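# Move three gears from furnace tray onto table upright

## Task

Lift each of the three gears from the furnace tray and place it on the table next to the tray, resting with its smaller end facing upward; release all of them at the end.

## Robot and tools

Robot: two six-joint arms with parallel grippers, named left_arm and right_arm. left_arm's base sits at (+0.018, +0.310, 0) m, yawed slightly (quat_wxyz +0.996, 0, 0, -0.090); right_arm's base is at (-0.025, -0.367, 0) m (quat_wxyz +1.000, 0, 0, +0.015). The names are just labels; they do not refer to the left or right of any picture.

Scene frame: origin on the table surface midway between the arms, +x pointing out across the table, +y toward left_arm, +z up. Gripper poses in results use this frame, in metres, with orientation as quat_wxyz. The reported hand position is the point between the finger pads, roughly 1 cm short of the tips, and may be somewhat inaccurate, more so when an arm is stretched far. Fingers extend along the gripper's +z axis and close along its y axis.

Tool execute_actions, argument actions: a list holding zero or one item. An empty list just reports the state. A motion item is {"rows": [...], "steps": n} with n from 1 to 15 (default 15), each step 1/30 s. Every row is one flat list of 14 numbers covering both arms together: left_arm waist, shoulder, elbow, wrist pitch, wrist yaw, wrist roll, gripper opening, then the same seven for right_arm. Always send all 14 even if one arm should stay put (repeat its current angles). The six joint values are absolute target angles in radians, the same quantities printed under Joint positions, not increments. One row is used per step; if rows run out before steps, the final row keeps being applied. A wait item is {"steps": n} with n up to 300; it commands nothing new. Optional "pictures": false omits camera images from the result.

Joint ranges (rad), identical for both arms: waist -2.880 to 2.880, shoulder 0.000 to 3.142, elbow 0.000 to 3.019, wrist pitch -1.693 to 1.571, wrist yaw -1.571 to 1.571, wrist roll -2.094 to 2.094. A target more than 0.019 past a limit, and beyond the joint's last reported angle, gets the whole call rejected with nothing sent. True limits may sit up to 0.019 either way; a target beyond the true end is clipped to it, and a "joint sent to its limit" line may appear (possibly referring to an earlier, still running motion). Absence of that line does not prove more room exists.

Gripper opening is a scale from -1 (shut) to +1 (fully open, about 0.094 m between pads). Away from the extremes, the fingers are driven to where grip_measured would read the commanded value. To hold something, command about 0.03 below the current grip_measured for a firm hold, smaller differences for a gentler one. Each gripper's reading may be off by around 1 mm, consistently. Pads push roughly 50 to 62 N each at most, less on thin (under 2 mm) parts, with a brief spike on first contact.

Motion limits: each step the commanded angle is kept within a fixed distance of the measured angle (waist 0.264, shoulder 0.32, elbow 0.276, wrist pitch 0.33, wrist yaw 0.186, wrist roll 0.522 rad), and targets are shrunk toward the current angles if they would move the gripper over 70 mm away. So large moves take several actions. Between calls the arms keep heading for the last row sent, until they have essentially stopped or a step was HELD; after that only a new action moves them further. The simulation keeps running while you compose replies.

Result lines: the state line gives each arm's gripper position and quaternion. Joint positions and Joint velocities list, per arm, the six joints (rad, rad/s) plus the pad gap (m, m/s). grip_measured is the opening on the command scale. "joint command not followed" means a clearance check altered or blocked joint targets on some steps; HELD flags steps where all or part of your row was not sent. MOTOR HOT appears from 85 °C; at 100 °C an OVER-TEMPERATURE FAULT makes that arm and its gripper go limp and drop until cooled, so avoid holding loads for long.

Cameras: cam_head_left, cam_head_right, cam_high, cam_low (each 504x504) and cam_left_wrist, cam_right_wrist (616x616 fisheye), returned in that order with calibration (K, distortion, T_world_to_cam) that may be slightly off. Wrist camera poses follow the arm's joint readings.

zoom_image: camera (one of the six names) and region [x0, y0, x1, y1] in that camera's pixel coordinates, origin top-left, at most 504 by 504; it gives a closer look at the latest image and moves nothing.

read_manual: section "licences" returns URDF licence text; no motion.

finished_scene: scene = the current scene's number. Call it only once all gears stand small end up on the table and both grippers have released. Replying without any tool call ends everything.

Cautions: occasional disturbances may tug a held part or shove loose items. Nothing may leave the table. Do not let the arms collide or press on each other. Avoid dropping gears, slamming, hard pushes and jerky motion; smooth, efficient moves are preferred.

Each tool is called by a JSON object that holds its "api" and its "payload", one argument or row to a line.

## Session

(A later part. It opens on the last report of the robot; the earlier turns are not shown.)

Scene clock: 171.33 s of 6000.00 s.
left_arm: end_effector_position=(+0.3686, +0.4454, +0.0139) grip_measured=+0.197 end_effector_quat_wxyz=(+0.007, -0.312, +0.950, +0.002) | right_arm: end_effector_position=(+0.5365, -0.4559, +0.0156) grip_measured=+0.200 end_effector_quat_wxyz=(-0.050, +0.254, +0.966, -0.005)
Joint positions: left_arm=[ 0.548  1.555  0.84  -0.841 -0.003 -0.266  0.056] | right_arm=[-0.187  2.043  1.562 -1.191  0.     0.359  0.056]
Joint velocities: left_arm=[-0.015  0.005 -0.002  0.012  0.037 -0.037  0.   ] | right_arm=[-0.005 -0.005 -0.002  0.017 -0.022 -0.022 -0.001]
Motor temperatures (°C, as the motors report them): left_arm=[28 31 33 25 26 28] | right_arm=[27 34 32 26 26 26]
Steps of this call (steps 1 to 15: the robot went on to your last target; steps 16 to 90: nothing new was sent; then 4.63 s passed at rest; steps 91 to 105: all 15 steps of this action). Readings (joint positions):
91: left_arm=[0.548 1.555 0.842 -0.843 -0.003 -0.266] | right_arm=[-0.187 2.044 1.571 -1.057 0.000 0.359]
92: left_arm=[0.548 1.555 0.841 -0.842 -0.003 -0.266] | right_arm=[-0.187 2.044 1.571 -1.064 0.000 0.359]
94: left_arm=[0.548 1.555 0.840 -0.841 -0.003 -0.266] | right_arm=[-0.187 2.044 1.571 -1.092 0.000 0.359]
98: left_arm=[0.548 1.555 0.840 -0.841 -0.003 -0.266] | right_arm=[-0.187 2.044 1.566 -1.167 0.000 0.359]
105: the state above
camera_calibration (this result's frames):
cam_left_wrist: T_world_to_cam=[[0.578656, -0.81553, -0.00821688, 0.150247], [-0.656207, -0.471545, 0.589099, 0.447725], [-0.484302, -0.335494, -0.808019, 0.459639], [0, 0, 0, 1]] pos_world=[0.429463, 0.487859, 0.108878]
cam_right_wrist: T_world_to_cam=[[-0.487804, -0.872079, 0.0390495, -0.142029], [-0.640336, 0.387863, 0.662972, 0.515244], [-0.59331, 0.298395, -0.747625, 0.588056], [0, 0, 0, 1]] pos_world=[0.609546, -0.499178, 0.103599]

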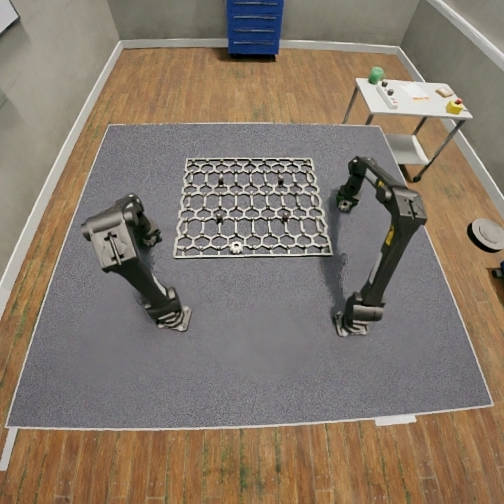

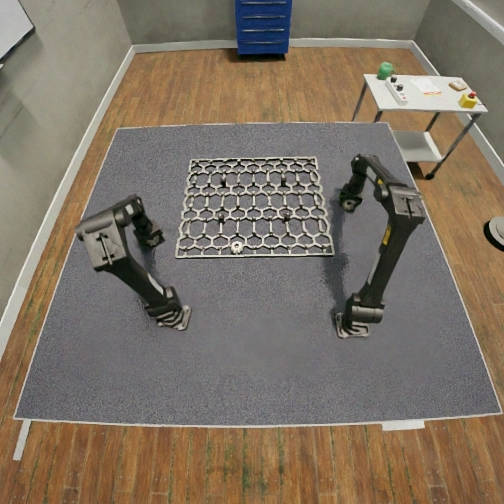

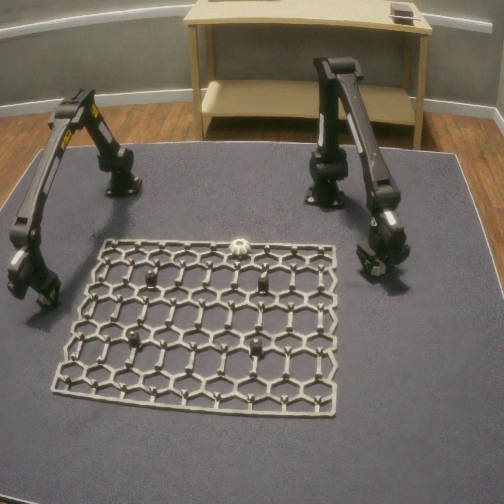

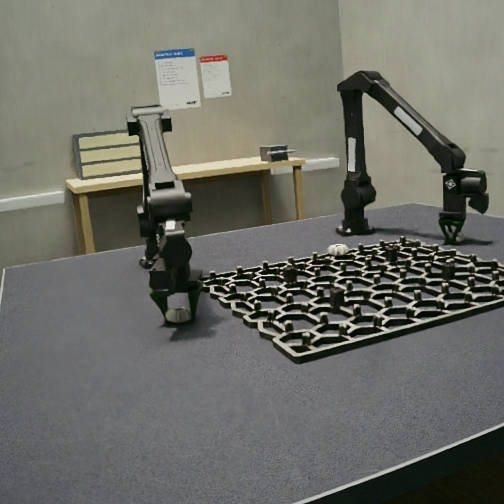

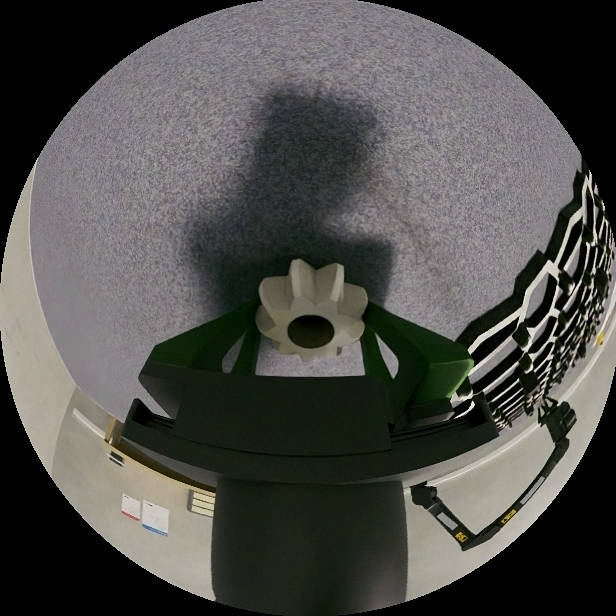

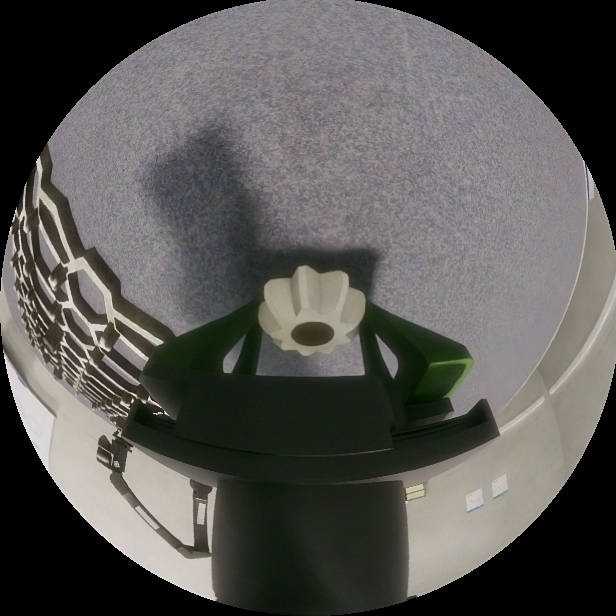

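{"api": "execute_actions", "payload": {
  "actions": [
    {"rows":[[0.54,1.55,0.85,-0.83,0,-0.27,0.18,-0.19,2.03,1.55,-1.2,0,0.37,0.185],[0.54,1.55,0.85,-0.83,0,-0.27,0.19,-0.19,2.03,1.55,-1.2,0,0.37,0.19],[0.54,1.55,0.85,-0.83,0,-0.27,0.195,-0.19,2.03,1.55,-1.2,0,0.37,0.195],[0.54,1.55,0.85,-0.83,0,-0.27,0.2,-0.19,2.03,1.55,-1.2,0,0.37,0.198],[0.54,1.55,0.85,-0.83,0,-0.27,0.21,-0.19,2.03,1.55,-1.2,0,0.37,0.2],[0.54,1.55,0.85,-0.83,0,-0.27,0.23,-0.19,2.03,1.55,-1.2,0,0.37,0.205],[0.54,1.55,0.85,-0.83,0,-0.27,0.27,-0.19,2.03,1.56,-1.2,0,0.37,0.22],[0.54,1.55,0.85,-0.83,0,-0.27,0.35,-0.19,2.03,1.57,-1.2,0,0.37,0.27],[0.54,1.55,0.85,-0.83,0,-0.27,0.45,-0.19,2.03,1.57,-1.2,0,0.37,0.4],[0.54,1.55,0.85,-0.83,0,-0.27,0.6,-0.19,2.03,1.57,-1.2,0,0.37,0.6]],"steps":15}
  ],
  "pictures": false
}}

{"api": "execute_actions", "payload": {
  "actions": [
    {"rows":[[0.54,1.5,0.92,-0.88,0,-0.27,0.6,-0.19,1.99,1.64,-1.2,0,0.37,0.6],[0.54,1.5,0.92,-0.9,0,-0.27,0.6,-0.19,1.99,1.64,-1.2,0,0.37,0.6],[0.54,1.49,0.93,-0.92,0,-0.27,0.6,-0.19,1.98,1.65,-1.22,0,0.37,0.6],[0.54,1.48,0.94,-0.94,0,-0.27,0.6,-0.19,1.975,1.66,-1.23,0,0.37,0.6],[0.54,1.47,0.95,-0.96,0,-0.27,0.6,-0.19,1.97,1.67,-1.24,0,0.37,0.6],[0.54,1.46,0.96,-0.98,0,-0.27,0.6,-0.19,1.96,1.68,-1.25,0,0.37,0.6],[0.54,1.45,0.97,-1.0,0,-0.27,0.6,-0.19,1.95,1.69,-1.26,0,0.37,0.6],[0.54,1.44,0.98,-1.02,0,-0.27,0.6,-0.19,1.94,1.7,-1.28,0,0.37,0.6],[0.54,1.43,0.99,-1.05,0,-0.27,0.6,-0.19,1.93,1.71,-1.3,0,0.37,0.6],[0.54,1.41,1.0,-1.09,0,-0.27,0.6,-0.19,1.93,1.71,-1.3,0,0.37,0.6]],"steps":15}
  ],
  "pictures": false
}}

{"api": "execute_actions", "payload": {
  "actions": [
    {"steps":10}
  ],
  "pictures": false
}}

{"api": "execute_actions", "payload": {
  "actions": [
    {"rows":[[-0.51,1.41,1.0,-1.09,0,-0.7,0.6,-0.19,1.93,1.71,-1.3,0,0.37,0.6]],"steps":15}
  ],
  "pictures": false
}}

{"api": "execute_actions", "payload": {
  "actions": [
    {"steps":40}
  ]
}}

Scene clock: 189.93 s of 6000.00 s.
left_arm: end_effector_position=(+0.3686, +0.4454, +0.0139) grip_measured=+0.598 end_effector_quat_wxyz=(+0.007, -0.312, +0.950, +0.002) | right_arm: end_effector_position=(+0.5355, -0.4557, +0.0154) grip_measured=+0.598 end_effector_quat_wxyz=(-0.052, +0.254, +0.966, -0.005)
Joint positions: left_arm=[ 0.548  1.555  0.84  -0.841 -0.003 -0.266  0.075] | right_arm=[-0.187  2.042  1.56  -1.192  0.     0.359  0.075]
Joint velocities: left_arm=[ 0.005  0.005  0.022 -0.002  0.022 -0.125 -0.001] | right_arm=[-0.005  0.005  0.002 -0.012 -0.051 -0.037 -0.001]
Motor temperatures (°C, as the motors report them): left_arm=[28 31 32 25 26 28] | right_arm=[27 34 31 26 26 26]
Steps of this call (steps 1 to 15: the robot went on to your last target; steps 16 to 90: nothing new was sent; then 15.10 s passed at rest; steps 91 to 105: all 15 steps of this action). Readings (joint positions):
91: left_arm=[0.548 1.555 0.840 -0.841 -0.003 -0.266] | right_arm=[-0.187 2.043 1.561 -1.191 0.000 0.359]
92: left_arm=[0.548 1.555 0.840 -0.841 -0.003 -0.266] | right_arm=[-0.187 2.043 1.561 -1.191 0.000 0.359]
94: left_arm=[0.548 1.555 0.840 -0.841 -0.003 -0.266] | right_arm=[-0.187 2.042 1.560 -1.191 0.000 0.359]
98: left_arm=[0.548 1.555 0.840 -0.841 -0.003 -0.266] | right_arm=[-0.187 2.042 1.560 -1.191 0.000 0.359]
105: the state above

Scene clock: 190.43 s of 6000.00 s.
left_arm: end_effector_position=(+0.3816, +0.4504, +0.1077) grip_measured=+0.598 end_effector_quat_wxyz=(+0.032, -0.311, +0.950, +0.003) | right_arm: end_effector_position=(+0.5605, -0.4597, +0.1191) grip_measured=+0.598 end_effector_quat_wxyz=(+0.012, +0.255, +0.967, +0.001)
Joint positions: left_arm=[ 0.548  1.409  0.971 -1.068 -0.003 -0.266  0.075] | right_arm=[-0.187  1.926  1.67  -1.29   0.     0.359  0.075]
Joint velocities: left_arm=[-0.015 -0.083  0.007 -0.061 -0.022  0.007  0.001] | right_arm=[-0.005 -0.22   0.085  0.002 -0.007 -0.037  0.   ]
Motor temperatures (°C, as the motors report them): left_arm=[28 31 33 25 26 28] | right_arm=[27 34 31 26 26 26]
Steps of this call (steps 1 to 15: all 15 steps of this action). Readings (joint positions):
1: left_arm=[0.548 1.554 0.844 -0.846 -0.003 -0.266] | right_arm=[-0.187 2.041 1.563 -1.193 0.000 0.359]
2: left_arm=[0.548 1.552 0.850 -0.859 -0.003 -0.266] | right_arm=[-0.187 2.040 1.567 -1.194 0.000 0.359]
4: left_arm=[0.548 1.539 0.872 -0.891 -0.003 -0.266] | right_arm=[-0.187 2.034 1.582 -1.206 0.000 0.359]
8: left_arm=[0.548 1.491 0.922 -0.964 -0.003 -0.266] | right_arm=[-0.187 2.003 1.619 -1.242 0.000 0.359]
15: the state above

Scene clock: 190.77 s of 6000.00 s.
left_arm: end_effector_position=(+0.3804, +0.4499, +0.1082) grip_measured=+0.598 end_effector_quat_wxyz=(+0.030, -0.311, +0.950, +0.003) | right_arm: end_effector_position=(+0.5611, -0.4598, +0.1244) grip_measured=+0.598 end_effector_quat_wxyz=(+0.016, +0.255, +0.967, +0.001)
Joint positions: left_arm=[ 0.548  1.408  0.971 -1.074 -0.003 -0.266  0.075] | right_arm=[-0.187  1.92   1.674 -1.293  0.     0.359  0.075]
Joint velocities: left_arm=[-0.005 -0.005  0.017 -0.017  0.051 -0.066  0.   ] | right_arm=[ 0.005 -0.005  0.017 -0.012  0.037  0.037  0.001]
Motor temperatures (°C, as the motors report them): left_arm=[28 31 33 25 26 28] | right_arm=[27 34 31 26 26 26]
Steps of this call (steps 1 to 10: the robot went on to your last target). Readings (joint positions):
1: left_arm=[0.548 1.408 0.971 -1.070 -0.003 -0.266] | right_arm=[-0.187 1.921 1.672 -1.290 0.000 0.359]
2: left_arm=[0.548 1.408 0.971 -1.072 -0.003 -0.266] | right_arm=[-0.187 1.917 1.673 -1.291 0.000 0.359]
4: left_arm=[0.548 1.408 0.971 -1.074 -0.003 -0.266] | right_arm=[-0.187 1.915 1.674 -1.291 0.000 0.359]
8: left_arm=[0.548 1.408 0.971 -1.074 -0.003 -0.266] | right_arm=[-0.187 1.919 1.674 -1.293 0.000 0.359]
10: the state above

Scene clock: 191.27 s of 6000.00 s.
left_arm: end_effector_position=(+0.3668, +0.1393, +0.1082) grip_measured=+0.598 end_effector_quat_wxyz=(+0.027, -0.091, +0.995, -0.014) | right_arm: end_effector_position=(+0.5611, -0.4598, +0.1244) grip_measured=+0.598 end_effector_quat_wxyz=(+0.016, +0.255, +0.967, +0.001)
Joint positions: left_arm=[-0.277  1.408  0.971 -1.074 -0.005 -0.639  0.075] | right_arm=[-0.187  1.92   1.674 -1.293  0.     0.359  0.075]
Joint velocities: left_arm=[-1.89  -0.015 -0.007  0.002  0.051 -0.3   -0.002] | right_arm=[-0.005 -0.005 -0.002 -0.022  0.007 -0.051  0.   ]
Motor temperatures (°C, as the motors report them): left_arm=[28 31 33 25 26 28] | right_arm=[27 34 32 26 26 26]
Steps of this call (steps 1 to 15: all 15 steps of this action). Readings (joint positions):
1: left_arm=[0.536 1.408 0.971 -1.074 -0.007 -0.308] | right_arm=[-0.187 1.920 1.674 -1.293 0.000 0.359]
2: left_arm=[0.509 1.408 0.971 -1.074 -0.009 -0.362] | right_arm=[-0.187 1.920 1.674 -1.293 0.000 0.359]
4: left_arm=[0.413 1.408 0.971 -1.074 -0.009 -0.445] | right_arm=[-0.187 1.920 1.674 -1.293 0.000 0.359]
8: left_arm=[0.170 1.408 0.971 -1.074 -0.007 -0.552] | right_arm=[-0.187 1.920 1.674 -1.293 0.000 0.359]
15: the state above

Scene clock: 192.60 s of 6000.00 s.
left_arm: end_effector_position=(+0.3156, +0.0606, +0.1082) grip_measured=+0.598 end_effector_quat_wxyz=(+0.022, +0.002, +1.000, -0.021) | right_arm: end_effector_position=(+0.5611, -0.4598, +0.1244) grip_measured=+0.598 end_effector_quat_wxyz=(+0.016, +0.255, +0.967, +0.001)
Joint positions: left_arm=[-0.516  1.408  0.971 -1.074  0.003 -0.692  0.075] | right_arm=[-0.187  1.92   1.674 -1.293  0.     0.359  0.075]
Joint velocities: left_arm=[-0.005  0.005 -0.002  0.002 -0.051 -0.051 -0.001] | right_arm=[ 0.005 -0.005 -0.007  0.002 -0.007  0.022  0.   ]
Motor temperatures (°C, as the motors report them): left_arm=[28 31 33 25 26 28] | right_arm=[27 34 32 26 26 26]
Steps of this call (steps 1 to 30: the robot went on to your last target; steps 31 to 40: nothing new was sent). Readings (joint positions):
1: left_arm=[-0.341 1.408 0.971 -1.074 -0.005 -0.646] | right_arm=[-0.187 1.920 1.674 -1.293 0.000 0.359]
2: left_arm=[-0.404 1.408 0.971 -1.074 -0.004 -0.654] | right_arm=[-0.187 1.920 1.674 -1.293 0.000 0.359]
4: left_arm=[-0.507 1.408 0.971 -1.074 0.002 -0.667] | right_arm=[-0.187 1.920 1.674 -1.293 0.000 0.359]
8: left_arm=[-0.547 1.408 0.971 -1.074 0.004 -0.679] | right_arm=[-0.187 1.920 1.674 -1.293 0.000 0.359]
40: the state above
All arms were judged still, so your last target was given up. Only a new action makes them travel on or press farther. Fingers that are still opening or closing keep moving.
camera_calibration (this result's frames):
cam_left_wrist: T_world_to_cam=[[-0.020702, -0.999293, 0.0313877, 0.0638886], [-0.824894, 0.034811, 0.564215, 0.20119], [-0.564908, -0.0142112, -0.825031, 0.388906], [0, 0, 0, 1]] pos_world=[0.386979, 0.0623666, 0.20534]
cam_right_wrist: T_world_to_cam=[[-0.489906, -0.871748, -0.0069467, -0.130604], [-0.720781, 0.400558, 0.56571, 0.523434], [-0.490374, 0.282152, -0.824575, 0.629539], [0, 0, 0, 1]] pos_world=[0.622007, -0.501145, 0.222083]

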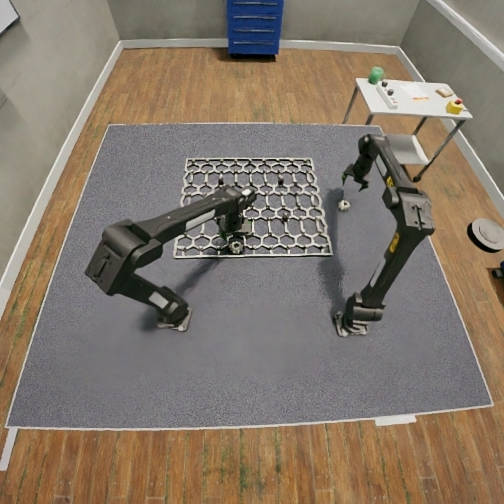

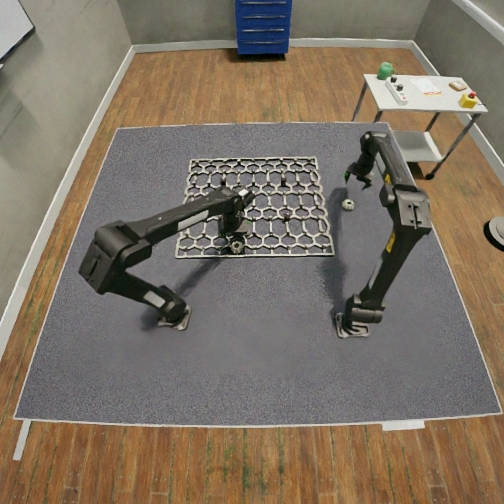

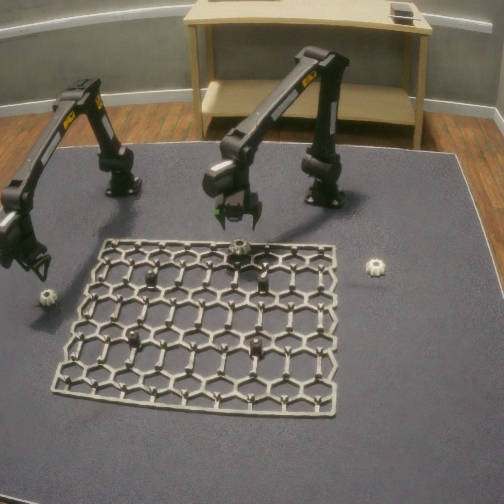

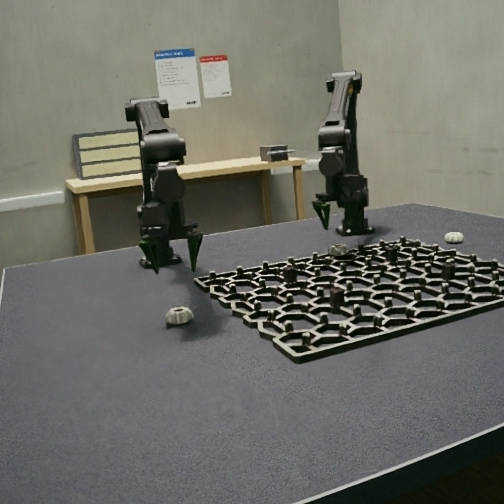

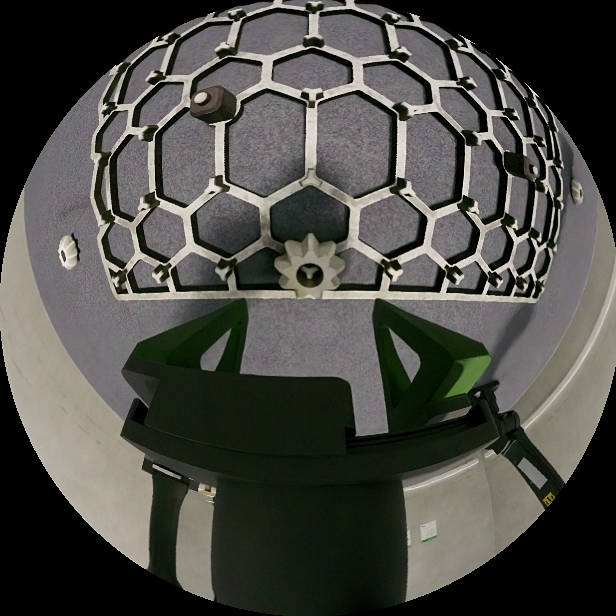

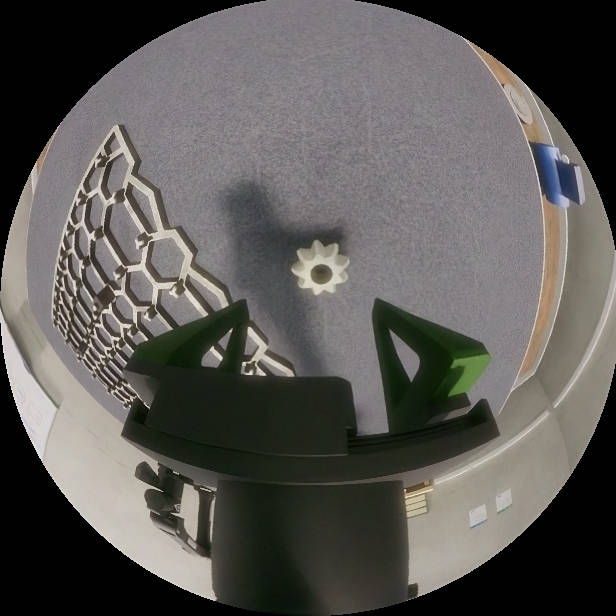

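{"api": "execute_actions", "payload": {
  "actions": [
    {"rows":[[-0.553,1.45,0.95,-1.04,0,-0.73,0.6,-0.19,1.93,1.71,-1.3,0,0.37,0.6],[-0.553,1.46,0.94,-1.03,0,-0.73,0.6,-0.19,1.93,1.71,-1.3,0,0.37,0.6],[-0.553,1.47,0.93,-1.02,0,-0.73,0.6,-0.19,1.93,1.71,-1.3,0,0.37,0.6],[-0.553,1.48,0.925,-1.0,0,-0.73,0.6,-0.19,1.93,1.71,-1.3,0,0.37,0.6],[-0.553,1.49,0.92,-0.985,0,-0.73,0.6,-0.19,1.93,1.71,-1.3,0,0.37,0.6],[-0.553,1.5,0.915,-0.97,0,-0.73,0.6,-0.19,1.93,1.71,-1.3,0,0.37,0.6],[-0.553,1.505,0.91,-0.96,0,-0.73,0.6,-0.19,1.93,1.71,-1.3,0,0.37,0.6]],"steps":15}
  ],
  "pictures": false
}}

{"api": "execute_actions", "payload": {
  "actions": [
    {"steps":10}
  ]
}}

Scene clock: 202.33 s of 6000.00 s.
left_arm: end_effector_position=(+0.3000, +0.0588, +0.0525) grip_measured=+0.598 end_effector_quat_wxyz=(-0.002, +0.003, +1.000, +0.000) | right_arm: end_effector_position=(+0.5611, -0.4598, +0.1244) grip_measured=+0.598 end_effector_quat_wxyz=(+0.016, +0.255, +0.967, +0.001)
Joint positions: left_arm=[-0.546  1.5    0.903 -0.978  0.002 -0.721  0.075] | right_arm=[-0.187  1.92   1.674 -1.293  0.     0.359  0.075]
Joint velocities: left_arm=[-0.015 -0.005  0.007  0.022 -0.081  0.007 -0.001] | right_arm=[-0.005  0.005  0.012 -0.012 -0.066  0.051  0.001]
Motor temperatures (°C, as the motors report them): left_arm=[28 31 34 25 26 28] | right_arm=[27 34 34 26 26 26]
Steps of this call (steps 1 to 90: nothing new was sent; then 6.23 s passed at rest; steps 91 to 105: all 15 steps of this action). Readings (joint positions):
91: left_arm=[-0.517 1.409 0.969 -1.071 0.003 -0.696] | right_arm=[-0.187 1.920 1.674 -1.293 0.000 0.359]
92: left_arm=[-0.521 1.411 0.964 -1.063 0.002 -0.702] | right_arm=[-0.187 1.920 1.674 -1.293 0.000 0.359]
94: left_arm=[-0.534 1.422 0.949 -1.042 0.002 -0.709] | right_arm=[-0.187 1.920 1.674 -1.293 0.000 0.359]
98: left_arm=[-0.546 1.472 0.916 -0.992 0.002 -0.716] | right_arm=[-0.187 1.920 1.674 -1.293 0.000 0.359]
105: the state above

Scene clock: 202.67 s of 6000.00 s.
left_arm: end_effector_position=(+0.3001, +0.0587, +0.0525) grip_measured=+0.598 end_effector_quat_wxyz=(-0.002, +0.002, +1.000, +0.000) | right_arm: end_effector_position=(+0.5611, -0.4598, +0.1244) grip_measured=+0.598 end_effector_quat_wxyz=(+0.016, +0.255, +0.967, +0.001)
Joint positions: left_arm=[-0.546  1.5    0.903 -0.977  0.002 -0.722  0.075] | right_arm=[-0.187  1.92   1.674 -1.293  0.     0.359  0.075]
Joint velocities: left_arm=[-0.005 -0.005  0.017 -0.002 -0.051 -0.007  0.   ] | right_arm=[-0.005 -0.005 -0.007  0.007 -0.007  0.022 -0.   ]
Motor temperatures (°C, as the motors report them): left_arm=[28 31 34 25 26 28] | right_arm=[27 34 34 26 26 26]
Steps of this call (steps 1 to 10: the robot went on to your last target). Readings (joint positions):
1: left_arm=[-0.546 1.500 0.903 -0.977 0.002 -0.721] | right_arm=[-0.187 1.920 1.674 -1.293 0.000 0.359]
2: left_arm=[-0.546 1.500 0.903 -0.977 0.002 -0.721] | right_arm=[-0.187 1.920 1.674 -1.293 0.000 0.359]
4: left_arm=[-0.546 1.500 0.903 -0.977 0.002 -0.721] | right_arm=[-0.187 1.920 1.674 -1.293 0.000 0.359]
8: left_arm=[-0.546 1.500 0.903 -0.977 0.002 -0.722] | right_arm=[-0.187 1.920 1.674 -1.293 0.000 0.359]
10: the state above
camera_calibration (this result's frames):
cam_left_wrist: T_world_to_cam=[[-0.0208982, -0.999739, -0.0091995, 0.06568], [-0.796913, 0.0111005, 0.603992, 0.210846], [-0.603733, 0.0199535, -0.796937, 0.342346], [0, 0, 0, 1]] pos_world=[0.376084, 0.0564914, 0.146083]
cam_right_wrist: T_world_to_cam=[[-0.489906, -0.871748, -0.0069467, -0.130604], [-0.720781, 0.400558, 0.56571, 0.523434], [-0.490374, 0.282152, -0.824575, 0.629539], [0, 0, 0, 1]] pos_world=[0.622007, -0.501145, 0.222083]

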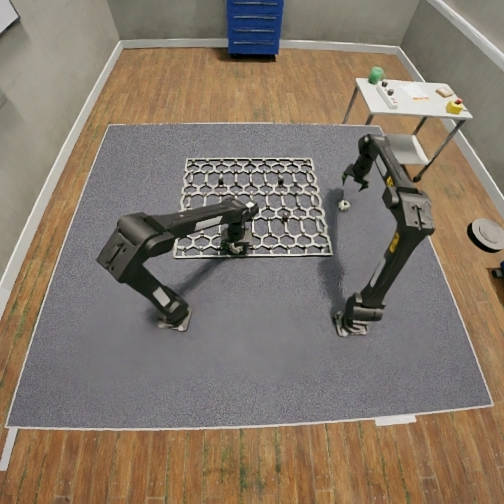

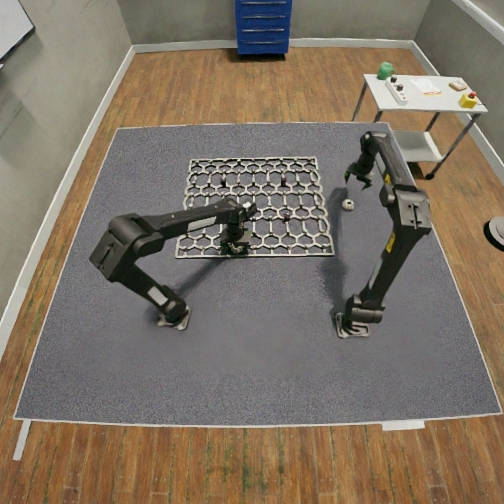

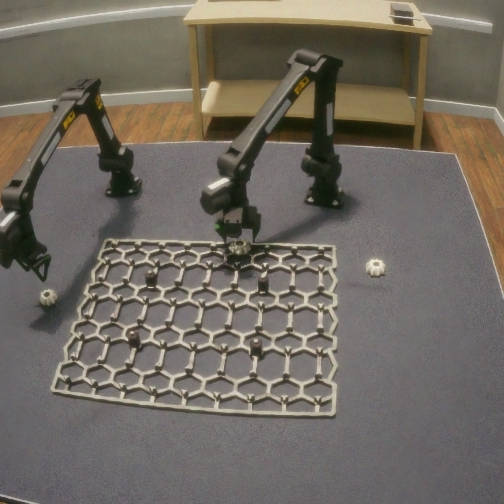

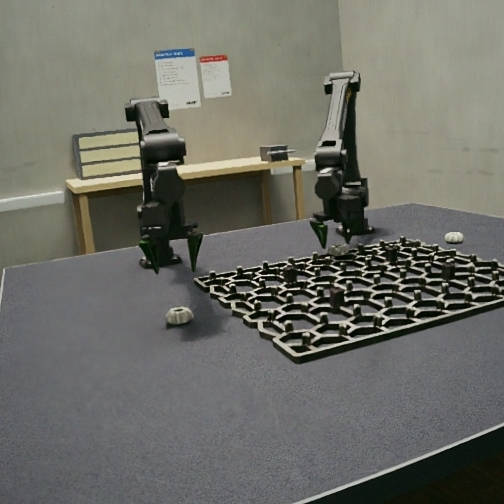

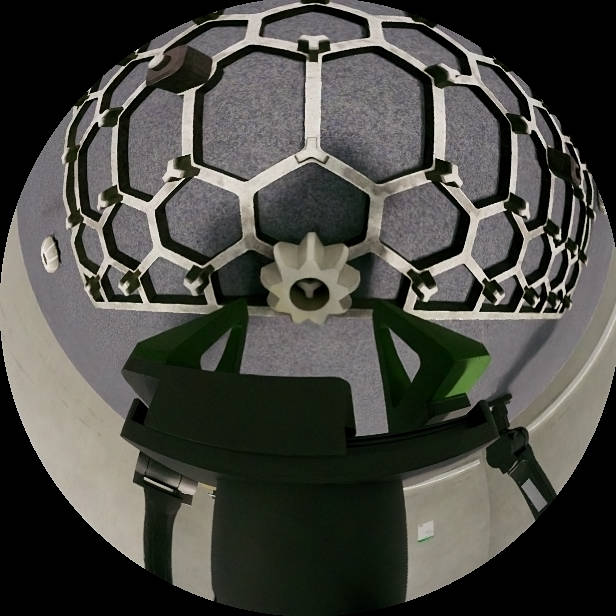

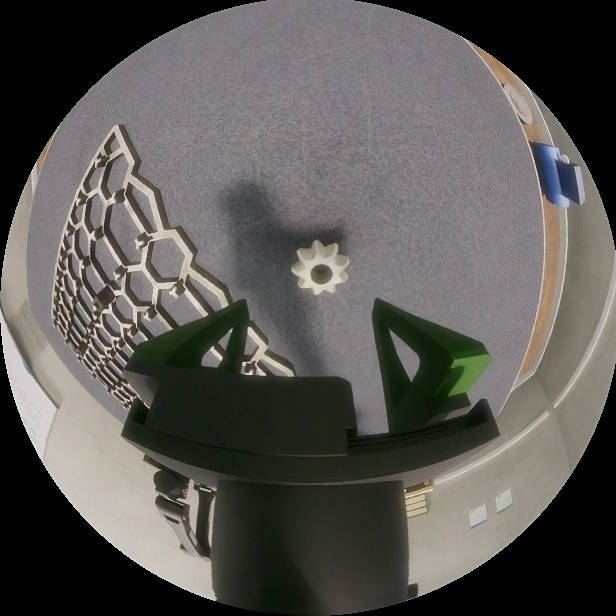

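{"api": "execute_actions", "payload": {
  "actions": [
    {"rows":[[-0.532,1.553,0.878,-0.88,0,-0.73,0.6,-0.19,1.93,1.71,-1.3,0,0.37,0.6]],"steps":15}
  ],
  "pictures": false
}}

{"api": "execute_actions", "payload": {
  "actions": [
    {"rows":[[-0.532,1.553,0.878,-0.88,0,-0.73,0.45,-0.19,1.93,1.71,-1.3,0,0.37,0.6],[-0.532,1.553,0.878,-0.88,0,-0.73,0.4,-0.19,1.93,1.71,-1.3,0,0.37,0.6],[-0.532,1.553,0.878,-0.88,0,-0.73,0.35,-0.19,1.93,1.71,-1.3,0,0.37,0.6],[-0.532,1.553,0.878,-0.88,0,-0.73,0.3,-0.19,1.93,1.71,-1.3,0,0.37,0.6],[-0.532,1.553,0.878,-0.88,0,-0.73,0.27,-0.19,1.93,1.71,-1.3,0,0.37,0.6],[-0.532,1.553,0.878,-0.88,0,-0.73,0.24,-0.19,1.93,1.71,-1.3,0,0.37,0.6],[-0.532,1.553,0.878,-0.88,0,-0.73,0.21,-0.19,1.93,1.71,-1.3,0,0.37,0.6],[-0.532,1.553,0.878,-0.88,0,-0.73,0.18,-0.19,1.93,1.71,-1.3,0,0.37,0.6],[-0.532,1.553,0.878,-0.88,0,-0.73,0.15,-0.19,1.93,1.71,-1.3,0,0.37,0.6]],"steps":15}
  ]
}}

Scene clock: 212.87 s of 6000.00 s.
left_arm: end_effector_position=(+0.3032, +0.0571, +0.0307) grip_measured=+0.598 end_effector_quat_wxyz=(+0.003, +0.001, +1.000, -0.005) | right_arm: end_effector_position=(+0.5611, -0.4598, +0.1244) grip_measured=+0.598 end_effector_quat_wxyz=(+0.016, +0.255, +0.967, +0.001)
Joint positions: left_arm=[-0.544  1.538  0.876 -0.898  0.002 -0.722  0.075] | right_arm=[-0.187  1.92   1.674 -1.293  0.     0.359  0.075]
Joint velocities: left_arm=[-0.005 -0.005  0.002  0.007 -0.051  0.007  0.   ] | right_arm=[-0.015 -0.005  0.012 -0.017 -0.095  0.051  0.001]
Motor temperatures (°C, as the motors report them): left_arm=[28 31 34 25 26 28] | right_arm=[27 34 35 26 26 26]
Steps of this call (steps 1 to 15: the robot went on to your last target; steps 16 to 90: nothing new was sent; then 6.70 s passed at rest; steps 91 to 105: all 15 steps of this action). Readings (joint positions):
91: left_arm=[-0.546 1.501 0.899 -0.964 0.002 -0.722] | right_arm=[-0.187 1.920 1.674 -1.293 0.000 0.359]
92: left_arm=[-0.546 1.504 0.894 -0.938 0.002 -0.722] | right_arm=[-0.187 1.920 1.674 -1.293 0.000 0.359]
94: left_arm=[-0.545 1.517 0.886 -0.910 0.002 -0.722] | right_arm=[-0.187 1.920 1.674 -1.293 0.000 0.359]
98: left_arm=[-0.544 1.536 0.877 -0.899 0.002 -0.722] | right_arm=[-0.187 1.920 1.674 -1.293 0.000 0.359]
105: the state above

Scene clock: 213.37 s of 6000.00 s.
left_arm: end_effector_position=(+0.3035, +0.0574, +0.0307) grip_measured=+0.167 end_effector_quat_wxyz=(+0.004, -0.001, +1.000, -0.004) | right_arm: end_effector_position=(+0.5611, -0.4598, +0.1244) grip_measured=+0.598 end_effector_quat_wxyz=(+0.016, +0.255, +0.967, +0.001)
Joint positions: left_arm=[-0.543  1.538  0.876 -0.898  0.002 -0.724  0.055] | right_arm=[-0.187  1.92   1.674 -1.293  0.     0.359  0.075]
Joint velocities: left_arm=[-0.005 -0.005  0.002  0.012  0.022 -0.066  0.   ] | right_arm=[-0.015 -0.015  0.002  0.007  0.066  0.066 -0.   ]
Motor temperatures (°C, as the motors report them): left_arm=[28 31 34 25 26 28] | right_arm=[27 34 35 26 26 26]
Steps of this call (steps 1 to 15: all 15 steps of this action). Readings (joint positions):
1: left_arm=[-0.544 1.538 0.876 -0.898 0.002 -0.722] | right_arm=[-0.187 1.920 1.674 -1.293 0.000 0.359]
2: left_arm=[-0.544 1.538 0.876 -0.898 0.002 -0.722] | right_arm=[-0.187 1.920 1.674 -1.293 0.000 0.359]
4: left_arm=[-0.544 1.538 0.876 -0.898 0.002 -0.722] | right_arm=[-0.187 1.920 1.674 -1.293 0.000 0.359]
8: left_arm=[-0.543 1.538 0.876 -0.898 0.002 -0.723] | right_arm=[-0.187 1.920 1.674 -1.293 0.000 0.359]
15: the state above
camera_calibration (this result's frames):
cam_left_wrist: T_world_to_cam=[[-0.0155012, -0.99988, -0.000369212, 0.0623613], [-0.80378, 0.0122414, 0.594801, 0.229056], [-0.594725, 0.0095169, -0.803873, 0.325106], [0, 0, 0, 1]] pos_world=[0.378426, 0.0564558, 0.125124]
cam_right_wrist: T_world_to_cam=[[-0.489906, -0.871748, -0.0069467, -0.130604], [-0.720781, 0.400558, 0.56571, 0.523434], [-0.490374, 0.282152, -0.824575, 0.629539], [0, 0, 0, 1]] pos_world=[0.622007, -0.501145, 0.222083]

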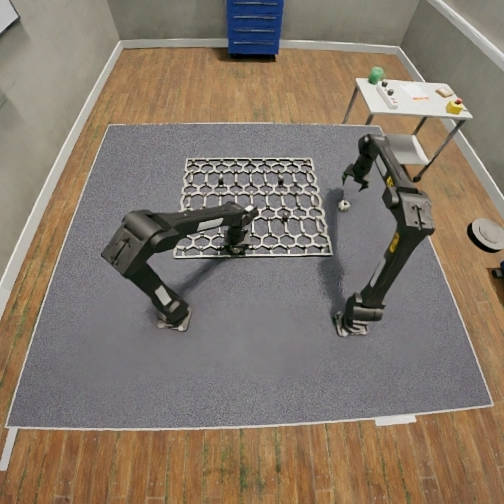

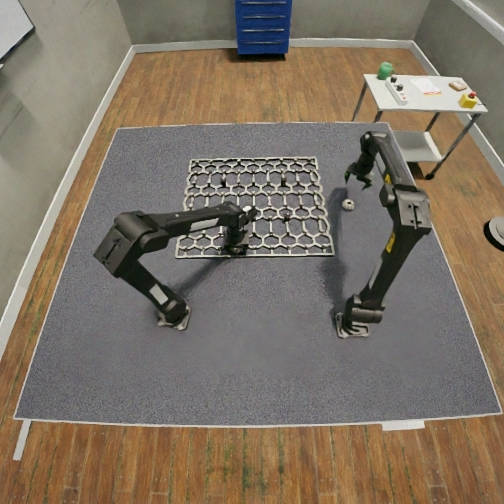

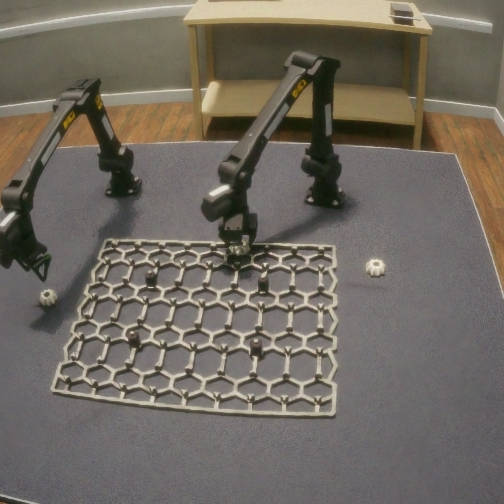

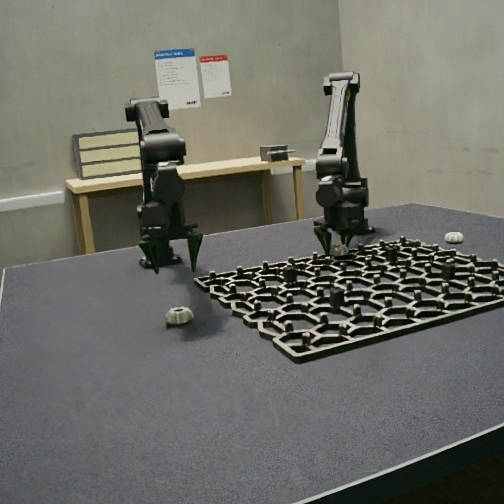

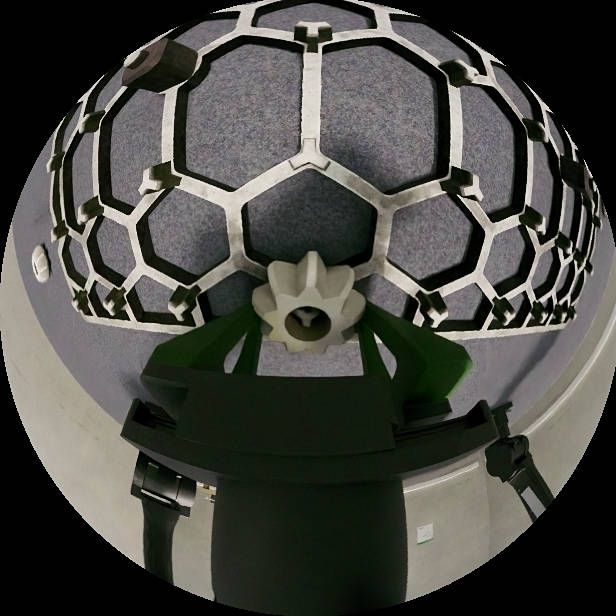

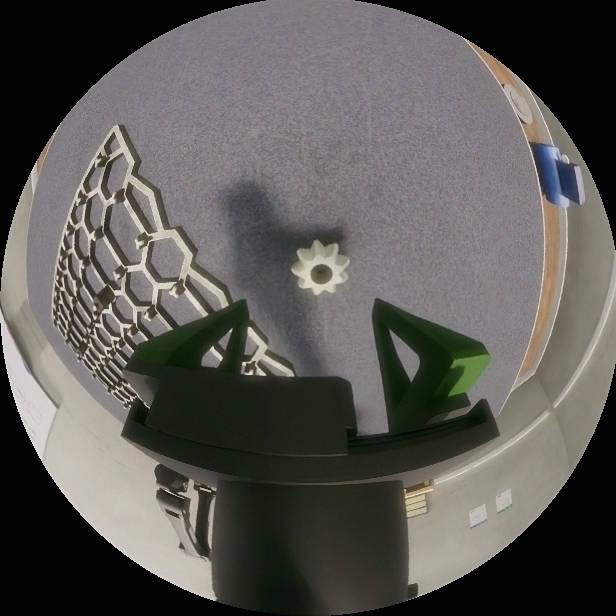

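{"api": "execute_actions", "payload": {
  "actions": [
    {"rows":[[-0.54,1.53,0.9,-0.9,0,-0.73,0.125,-0.19,1.93,1.71,-1.3,0,0.37,0.6],[-0.54,1.52,0.92,-0.9,0,-0.73,0.125,-0.19,1.93,1.71,-1.3,0,0.37,0.6],[-0.54,1.51,0.925,-0.91,0,-0.73,0.125,-0.19,1.93,1.71,-1.3,0,0.37,0.6],[-0.54,1.504,0.93,-0.92,0,-0.73,0.125,-0.19,1.93,1.71,-1.3,0,0.37,0.6],[-0.54,1.498,0.935,-0.93,0,-0.73,0.125,-0.19,1.93,1.71,-1.3,0,0.37,0.6],[-0.54,1.492,0.94,-0.94,0,-0.73,0.125,-0.19,1.93,1.71,-1.3,0,0.37,0.6],[-0.54,1.486,0.945,-0.951,0,-0.73,0.125,-0.19,1.93,1.71,-1.3,0,0.37,0.6],[-0.54,1.48,0.95,-0.962,0,-0.73,0.125,-0.19,1.93,1.71,-1.3,0,0.37,0.6],[-0.54,1.474,0.955,-0.973,0,-0.73,0.125,-0.19,1.93,1.71,-1.3,0,0.37,0.6],[-0.54,1.468,0.96,-0.984,0,-0.73,0.125,-0.19,1.93,1.71,-1.3,0,0.37,0.6],[-0.54,1.462,0.965,-0.995,0,-0.73,0.125,-0.19,1.93,1.71,-1.3,0,0.37,0.6],[-0.54,1.456,0.97,-1.007,0,-0.73,0.125,-0.19,1.93,1.71,-1.3,0,0.37,0.6],[-0.54,1.45,0.975,-1.02,0,-0.73,0.125,-0.19,1.93,1.71,-1.3,0,0.37,0.6],[-0.54,1.444,0.98,-1.033,0,-0.73,0.125,-0.19,1.93,1.71,-1.3,0,0.37,0.6],[-0.54,1.438,0.985,-1.045,0,-0.73,0.125,-0.19,1.93,1.71,-1.3,0,0.37,0.6]],"steps":15}
  ],
  "pictures": false
}}

{"api": "execute_actions", "payload": {
  "actions": [
    {"steps":10}
  ],
  "pictures": false
}}

{"api": "execute_actions", "payload": {
  "actions": [
    {"rows":[[-0.56,1.438,0.985,-1.045,0,-0.73,0.125,-0.19,1.93,1.71,-1.3,0,0.37,0.6],[-0.58,1.438,0.985,-1.045,0,-0.73,0.125,-0.19,1.93,1.71,-1.3,0,0.37,0.6],[-0.61,1.438,0.985,-1.045,0,-0.73,0.125,-0.19,1.93,1.71,-1.3,0,0.37,0.6],[-0.64,1.438,0.985,-1.045,0,-0.73,0.125,-0.19,1.93,1.71,-1.3,0,0.37,0.6],[-0.68,1.438,0.985,-1.045,0,-0.73,0.125,-0.19,1.93,1.71,-1.3,0,0.37,0.6],[-0.72,1.438,0.985,-1.045,0,-0.73,0.125,-0.19,1.93,1.71,-1.3,0,0.37,0.6],[-0.76,1.438,0.985,-1.045,0,-0.73,0.125,-0.19,1.93,1.71,-1.3,0,0.37,0.6],[-0.8,1.438,0.985,-1.045,0,-0.73,0.125,-0.19,1.93,1.71,-1.3,0,0.37,0.6],[-0.84,1.438,0.985,-1.045,0,-0.73,0.125,-0.19,1.93,1.71,-1.3,0,0.37,0.6],[-0.88,1.438,0.985,-1.045,0,-0.73,0.125,-0.19,1.93,1.71,-1.3,0,0.37,0.6],[-0.91,1.438,0.985,-1.045,0,-0.73,0.125,-0.19,1.93,1.71,-1.3,0,0.37,0.6],[-0.94,1.438,0.985,-1.045,0,-0.73,0.125,-0.19,1.93,1.71,-1.3,0,0.37,0.6],[-0.965,1.438,0.985,-1.045,0,-0.73,0.125,-0.19,1.93,1.71,-1.3,0,0.37,0.6],[-0.985,1.438,0.985,-1.045,0,-0.73,0.125,-0.19,1.93,1.71,-1.3,0,0.37,0.6],[-1.0,1.438,0.985,-1.045,0,-0.73,0.125,-0.19,1.93,1.71,-1.3,0,0.37,0.6]],"steps":15}
  ],
  "pictures": false
}}

{"api": "execute_actions", "payload": {
  "actions": [
    {"rows":[[-1.0,1.47,0.945,-1.01,0,-0.73,0.125,-0.19,1.93,1.71,-1.3,0,0.37,0.6],[-1.0,1.477,0.939,-0.998,0,-0.73,0.125,-0.19,1.93,1.71,-1.3,0,0.37,0.6],[-1.0,1.484,0.933,-0.986,0,-0.73,0.125,-0.19,1.93,1.71,-1.3,0,0.37,0.6],[-1.0,1.491,0.927,-0.974,0,-0.73,0.125,-0.19,1.93,1.71,-1.3,0,0.37,0.6],[-1.0,1.498,0.921,-0.962,0,-0.73,0.125,-0.19,1.93,1.71,-1.3,0,0.37,0.6],[-1.0,1.505,0.915,-0.95,0,-0.73,0.125,-0.19,1.93,1.71,-1.3,0,0.37,0.6],[-1.0,1.512,0.909,-0.938,0,-0.73,0.125,-0.19,1.93,1.71,-1.3,0,0.37,0.6],[-1.0,1.519,0.903,-0.926,0,-0.73,0.125,-0.19,1.93,1.71,-1.3,0,0.37,0.6],[-1.0,1.526,0.897,-0.914,0,-0.73,0.125,-0.19,1.93,1.71,-1.3,0,0.37,0.6],[-1.0,1.533,0.891,-0.902,0,-0.73,0.125,-0.19,1.93,1.71,-1.3,0,0.37,0.6],[-1.0,1.54,0.885,-0.89,0,-0.73,0.125,-0.19,1.93,1.71,-1.3,0,0.37,0.6],[-1.0,1.545,0.88,-0.878,0,-0.73,0.125,-0.19,1.93,1.71,-1.3,0,0.37,0.6],[-1.0,1.55,0.875,-0.865,0,-0.73,0.125,-0.19,1.93,1.71,-1.3,0,0.37,0.6]],"steps":15}
  ],
  "pictures": false
}}

{"api": "execute_actions", "payload": {
  "actions": [
    {"steps":12}
  ]
}}

Scene clock: 250.00 s of 6000.00 s.
left_arm: end_effector_position=(+0.3081, +0.0536, +0.0715) grip_measured=+0.127 end_effector_quat_wxyz=(+0.009, -0.001, +1.000, -0.009) | right_arm: end_effector_position=(+0.5611, -0.4598, +0.1244) grip_measured=+0.598 end_effector_quat_wxyz=(+0.016, +0.255, +0.967, +0.001)
Joint positions: left_arm=[-0.543  1.476  0.935 -1.005  0.    -0.725  0.053] | right_arm=[-0.187  1.92   1.674 -1.293  0.     0.359  0.075]
Joint velocities: left_arm=[-0.005 -0.269  0.217 -0.374  0.051 -0.037  0.   ] | right_arm=[-0.005 -0.005  0.017 -0.017 -0.081  0.051 -0.001]
Motor temperatures (°C, as the motors report them): left_arm=[28 31 33 25 26 28] | right_arm=[27 34 37 26 26 26]
Steps of this call (steps 1 to 15: the robot went on to your last target; steps 16 to 90: nothing new was sent; then 33.13 s passed at rest; steps 91 to 105: all 15 steps of this action). Readings (joint positions):
91: left_arm=[-0.543 1.538 0.876 -0.898 0.002 -0.724] | right_arm=[-0.187 1.920 1.674 -1.293 0.000 0.359]
92: left_arm=[-0.543 1.538 0.876 -0.898 0.002 -0.724] | right_arm=[-0.187 1.920 1.674 -1.293 0.000 0.359]
94: left_arm=[-0.543 1.537 0.878 -0.900 0.002 -0.725] | right_arm=[-0.187 1.920 1.674 -1.293 0.000 0.359]
98: left_arm=[-0.543 1.528 0.890 -0.930 0.001 -0.725] | right_arm=[-0.187 1.920 1.674 -1.293 0.000 0.359]
105: the state above

Scene clock: 250.33 s of 6000.00 s.
left_arm: end_effector_position=(+0.3107, +0.0513, +0.0884) grip_measured=+0.127 end_effector_quat_wxyz=(+0.018, -0.001, +1.000, -0.016) | right_arm: end_effector_position=(+0.5611, -0.4598, +0.1244) grip_measured=+0.598 end_effector_quat_wxyz=(+0.016, +0.255, +0.967, +0.001)
Joint positions: left_arm=[-0.543  1.446  0.953 -1.029  0.    -0.725  0.053] | right_arm=[-0.187  1.92   1.674 -1.293  0.     0.359  0.075]
Joint velocities: left_arm=[-0.005 -0.015  0.007  0.007 -0.081  0.051  0.001] | right_arm=[ 0.005 -0.005  0.017  0.002  0.007  0.007 -0.001]
Motor temperatures (°C, as the motors report them): left_arm=[28 31 33 25 26 28] | right_arm=[27 34 37 26 26 26]
Steps of this call (steps 1 to 10: the robot went on to your last target). Readings (joint positions):
1: left_arm=[-0.543 1.467 0.941 -1.014 0.000 -0.725] | right_arm=[-0.187 1.920 1.674 -1.293 0.000 0.359]
2: left_arm=[-0.543 1.459 0.946 -1.020 0.000 -0.725] | right_arm=[-0.187 1.920 1.674 -1.293 0.000 0.359]
4: left_arm=[-0.543 1.449 0.952 -1.025 0.000 -0.725] | right_arm=[-0.187 1.920 1.674 -1.293 0.000 0.359]
8: left_arm=[-0.543 1.446 0.953 -1.029 0.000 -0.725] | right_arm=[-0.187 1.920 1.674 -1.293 0.000 0.359]
10: the state above

Scene clock: 250.83 s of 6000.00 s.
left_arm: end_effector_position=(+0.1742, -0.0480, +0.0884) grip_measured=+0.127 end_effector_quat_wxyz=(+0.015, +0.215, +0.976, -0.020) | right_arm: end_effector_position=(+0.5611, -0.4598, +0.1244) grip_measured=+0.598 end_effector_quat_wxyz=(+0.016, +0.255, +0.967, +0.001)
Joint positions: left_arm=[-0.979  1.446  0.953 -1.029 -0.    -0.725  0.053] | right_arm=[-0.187  1.92   1.674 -1.293  0.     0.359  0.075]
Joint velocities: left_arm=[-0.718 -0.015 -0.012  0.022 -0.095 -0.037 -0.   ] | right_arm=[-0.015 -0.005 -0.012 -0.012 -0.095  0.051 -0.   ]
Motor temperatures (°C, as the motors report them): left_arm=[28 31 33 25 26 28] | right_arm=[27 34 37 26 26 26]
Steps of this call (steps 1 to 15: all 15 steps of this action). Readings (joint positions):
1: left_arm=[-0.543 1.446 0.953 -1.029 0.000 -0.725] | right_arm=[-0.187 1.920 1.674 -1.293 0.000 0.359]
2: left_arm=[-0.545 1.446 0.953 -1.029 0.000 -0.725] | right_arm=[-0.187 1.920 1.674 -1.293 0.000 0.359]
4: left_arm=[-0.564 1.446 0.953 -1.029 0.000 -0.725] | right_arm=[-0.187 1.920 1.674 -1.293 0.000 0.359]
8: left_arm=[-0.692 1.446 0.953 -1.029 -0.001 -0.725] | right_arm=[-0.187 1.920 1.674 -1.293 0.000 0.359]
15: the state above

Scene clock: 251.33 s of 6000.00 s.
left_arm: end_effector_position=(+0.1596, -0.0454, +0.0324) grip_measured=+0.127 end_effector_quat_wxyz=(+0.006, +0.231, +0.973, -0.009) | right_arm: end_effector_position=(+0.5611, -0.4598, +0.1244) grip_measured=+0.598 end_effector_quat_wxyz=(+0.016, +0.255, +0.967, +0.001)
Joint positions: left_arm=[-1.011  1.532  0.875 -0.892  0.    -0.725  0.053] | right_arm=[-0.187  1.92   1.674 -1.293  0.     0.359  0.075]
Joint velocities: left_arm=[-0.005  0.112 -0.085  0.115  0.007 -0.11  -0.001] | right_arm=[ 0.005  0.005  0.017  0.002  0.007 -0.007  0.001]
Motor temperatures (°C, as the motors report them): left_arm=[28 31 33 25 26 28] | right_arm=[27 34 37 26 26 26]
Steps of this call (steps 1 to 15: all 15 steps of this action). Readings (joint positions):
1: left_arm=[-0.999 1.446 0.952 -1.028 0.000 -0.725] | right_arm=[-0.187 1.920 1.674 -1.293 0.000 0.359]
2: left_arm=[-1.011 1.446 0.950 -1.025 0.000 -0.725] | right_arm=[-0.187 1.920 1.674 -1.293 0.000 0.359]
4: left_arm=[-1.015 1.449 0.942 -1.010 0.000 -0.725] | right_arm=[-0.187 1.920 1.674 -1.293 0.000 0.359]
8: left_arm=[-1.011 1.475 0.918 -0.966 0.000 -0.725] | right_arm=[-0.187 1.920 1.674 -1.293 0.000 0.359]
15: the state above

Scene clock: 251.73 s of 6000.00 s.
left_arm: end_effector_position=(+0.1596, -0.0453, +0.0293) grip_measured=+0.127 end_effector_quat_wxyz=(+0.006, +0.231, +0.973, -0.009) | right_arm: end_effector_position=(+0.5611, -0.4598, +0.1244) grip_measured=+0.598 end_effector_quat_wxyz=(+0.016, +0.255, +0.967, +0.001)
Joint positions: left_arm=[-1.011  1.537  0.871 -0.883  0.    -0.725  0.053] | right_arm=[-0.187  1.92   1.674 -1.293  0.     0.359  0.075]
Joint velocities: left_arm=[ 0.005 -0.005  0.002  0.002 -0.007  0.022 -0.001] | right_arm=[-0.005 -0.015 -0.022 -0.007  0.022 -0.037  0.   ]
Motor temperatures (°C, as the motors report them): left_arm=[28 31 33 25 26 28] | right_arm=[27 34 37 26 26 26]
Steps of this call (steps 1 to 12: the robot went on to your last target). Readings (joint positions):
1: left_arm=[-1.011 1.535 0.872 -0.889 0.000 -0.725] | right_arm=[-0.187 1.920 1.674 -1.293 0.000 0.359]
2: left_arm=[-1.011 1.537 0.871 -0.887 0.000 -0.725] | right_arm=[-0.187 1.920 1.674 -1.293 0.000 0.359]
4: left_arm=[-1.011 1.537 0.871 -0.885 0.000 -0.725] | right_arm=[-0.187 1.920 1.674 -1.293 0.000 0.359]
8: left_arm=[-1.011 1.537 0.871 -0.883 0.000 -0.725] | right_arm=[-0.187 1.920 1.674 -1.293 0.000 0.359]
12: the state above
camera_calibration (this result's frames):
cam_left_wrist: T_world_to_cam=[[-0.463923, -0.885859, 0.00543105, 0.0339386], [-0.715411, 0.378261, 0.587457, 0.118114], [-0.522459, 0.268649, -0.809237, 0.239801], [0, 0, 0, 1]] pos_world=[0.225531, -0.0790355, 0.124484]
cam_right_wrist: T_world_to_cam=[[-0.489906, -0.871748, -0.0069467, -0.130604], [-0.720781, 0.400558, 0.56571, 0.523434], [-0.490374, 0.282152, -0.824575, 0.629539], [0, 0, 0, 1]] pos_world=[0.622007, -0.501145, 0.222083]

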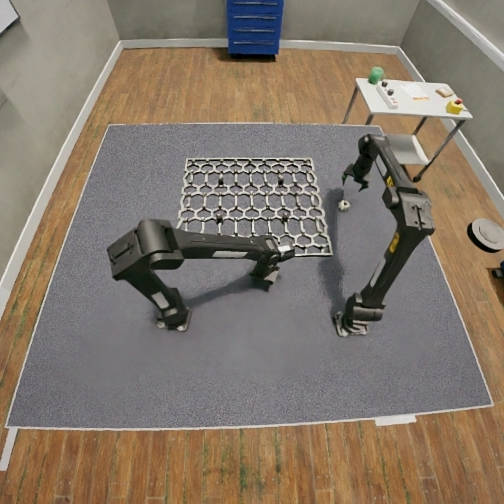

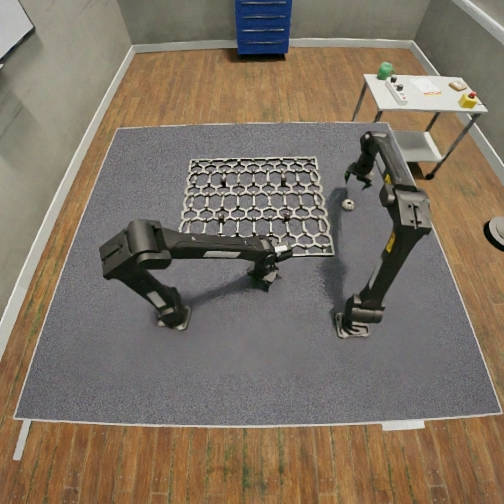

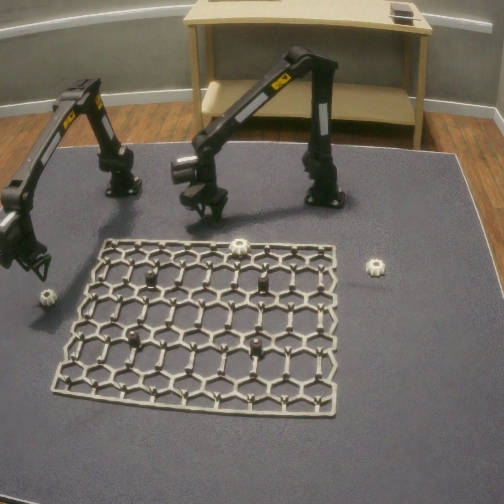

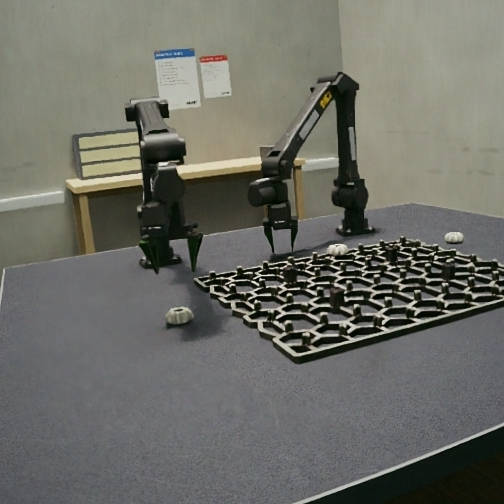

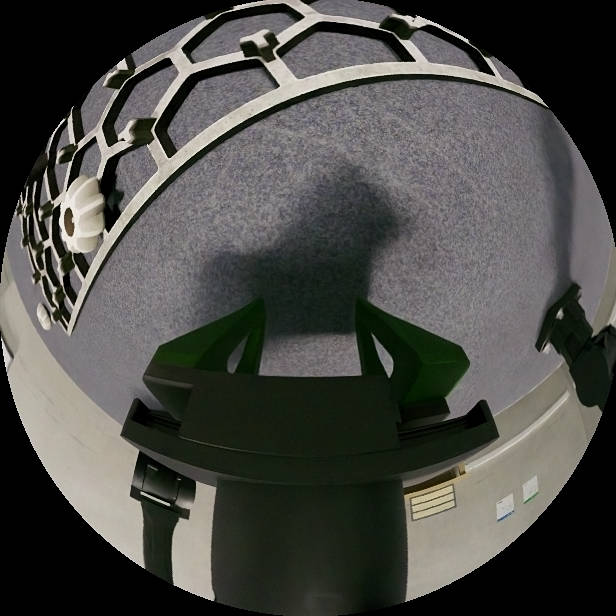

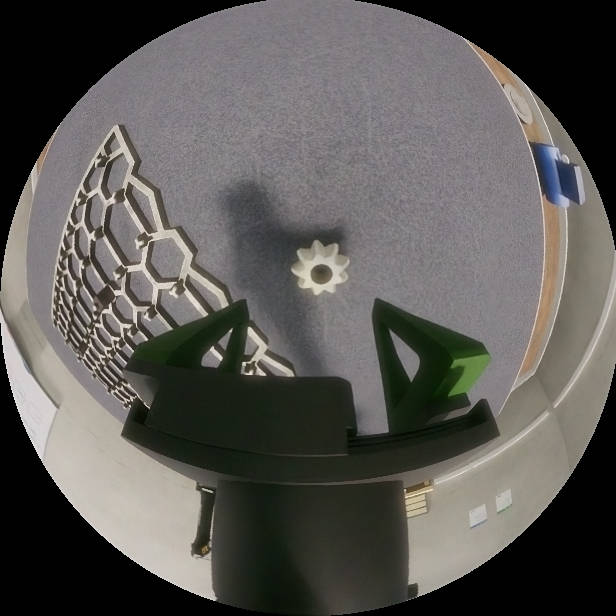

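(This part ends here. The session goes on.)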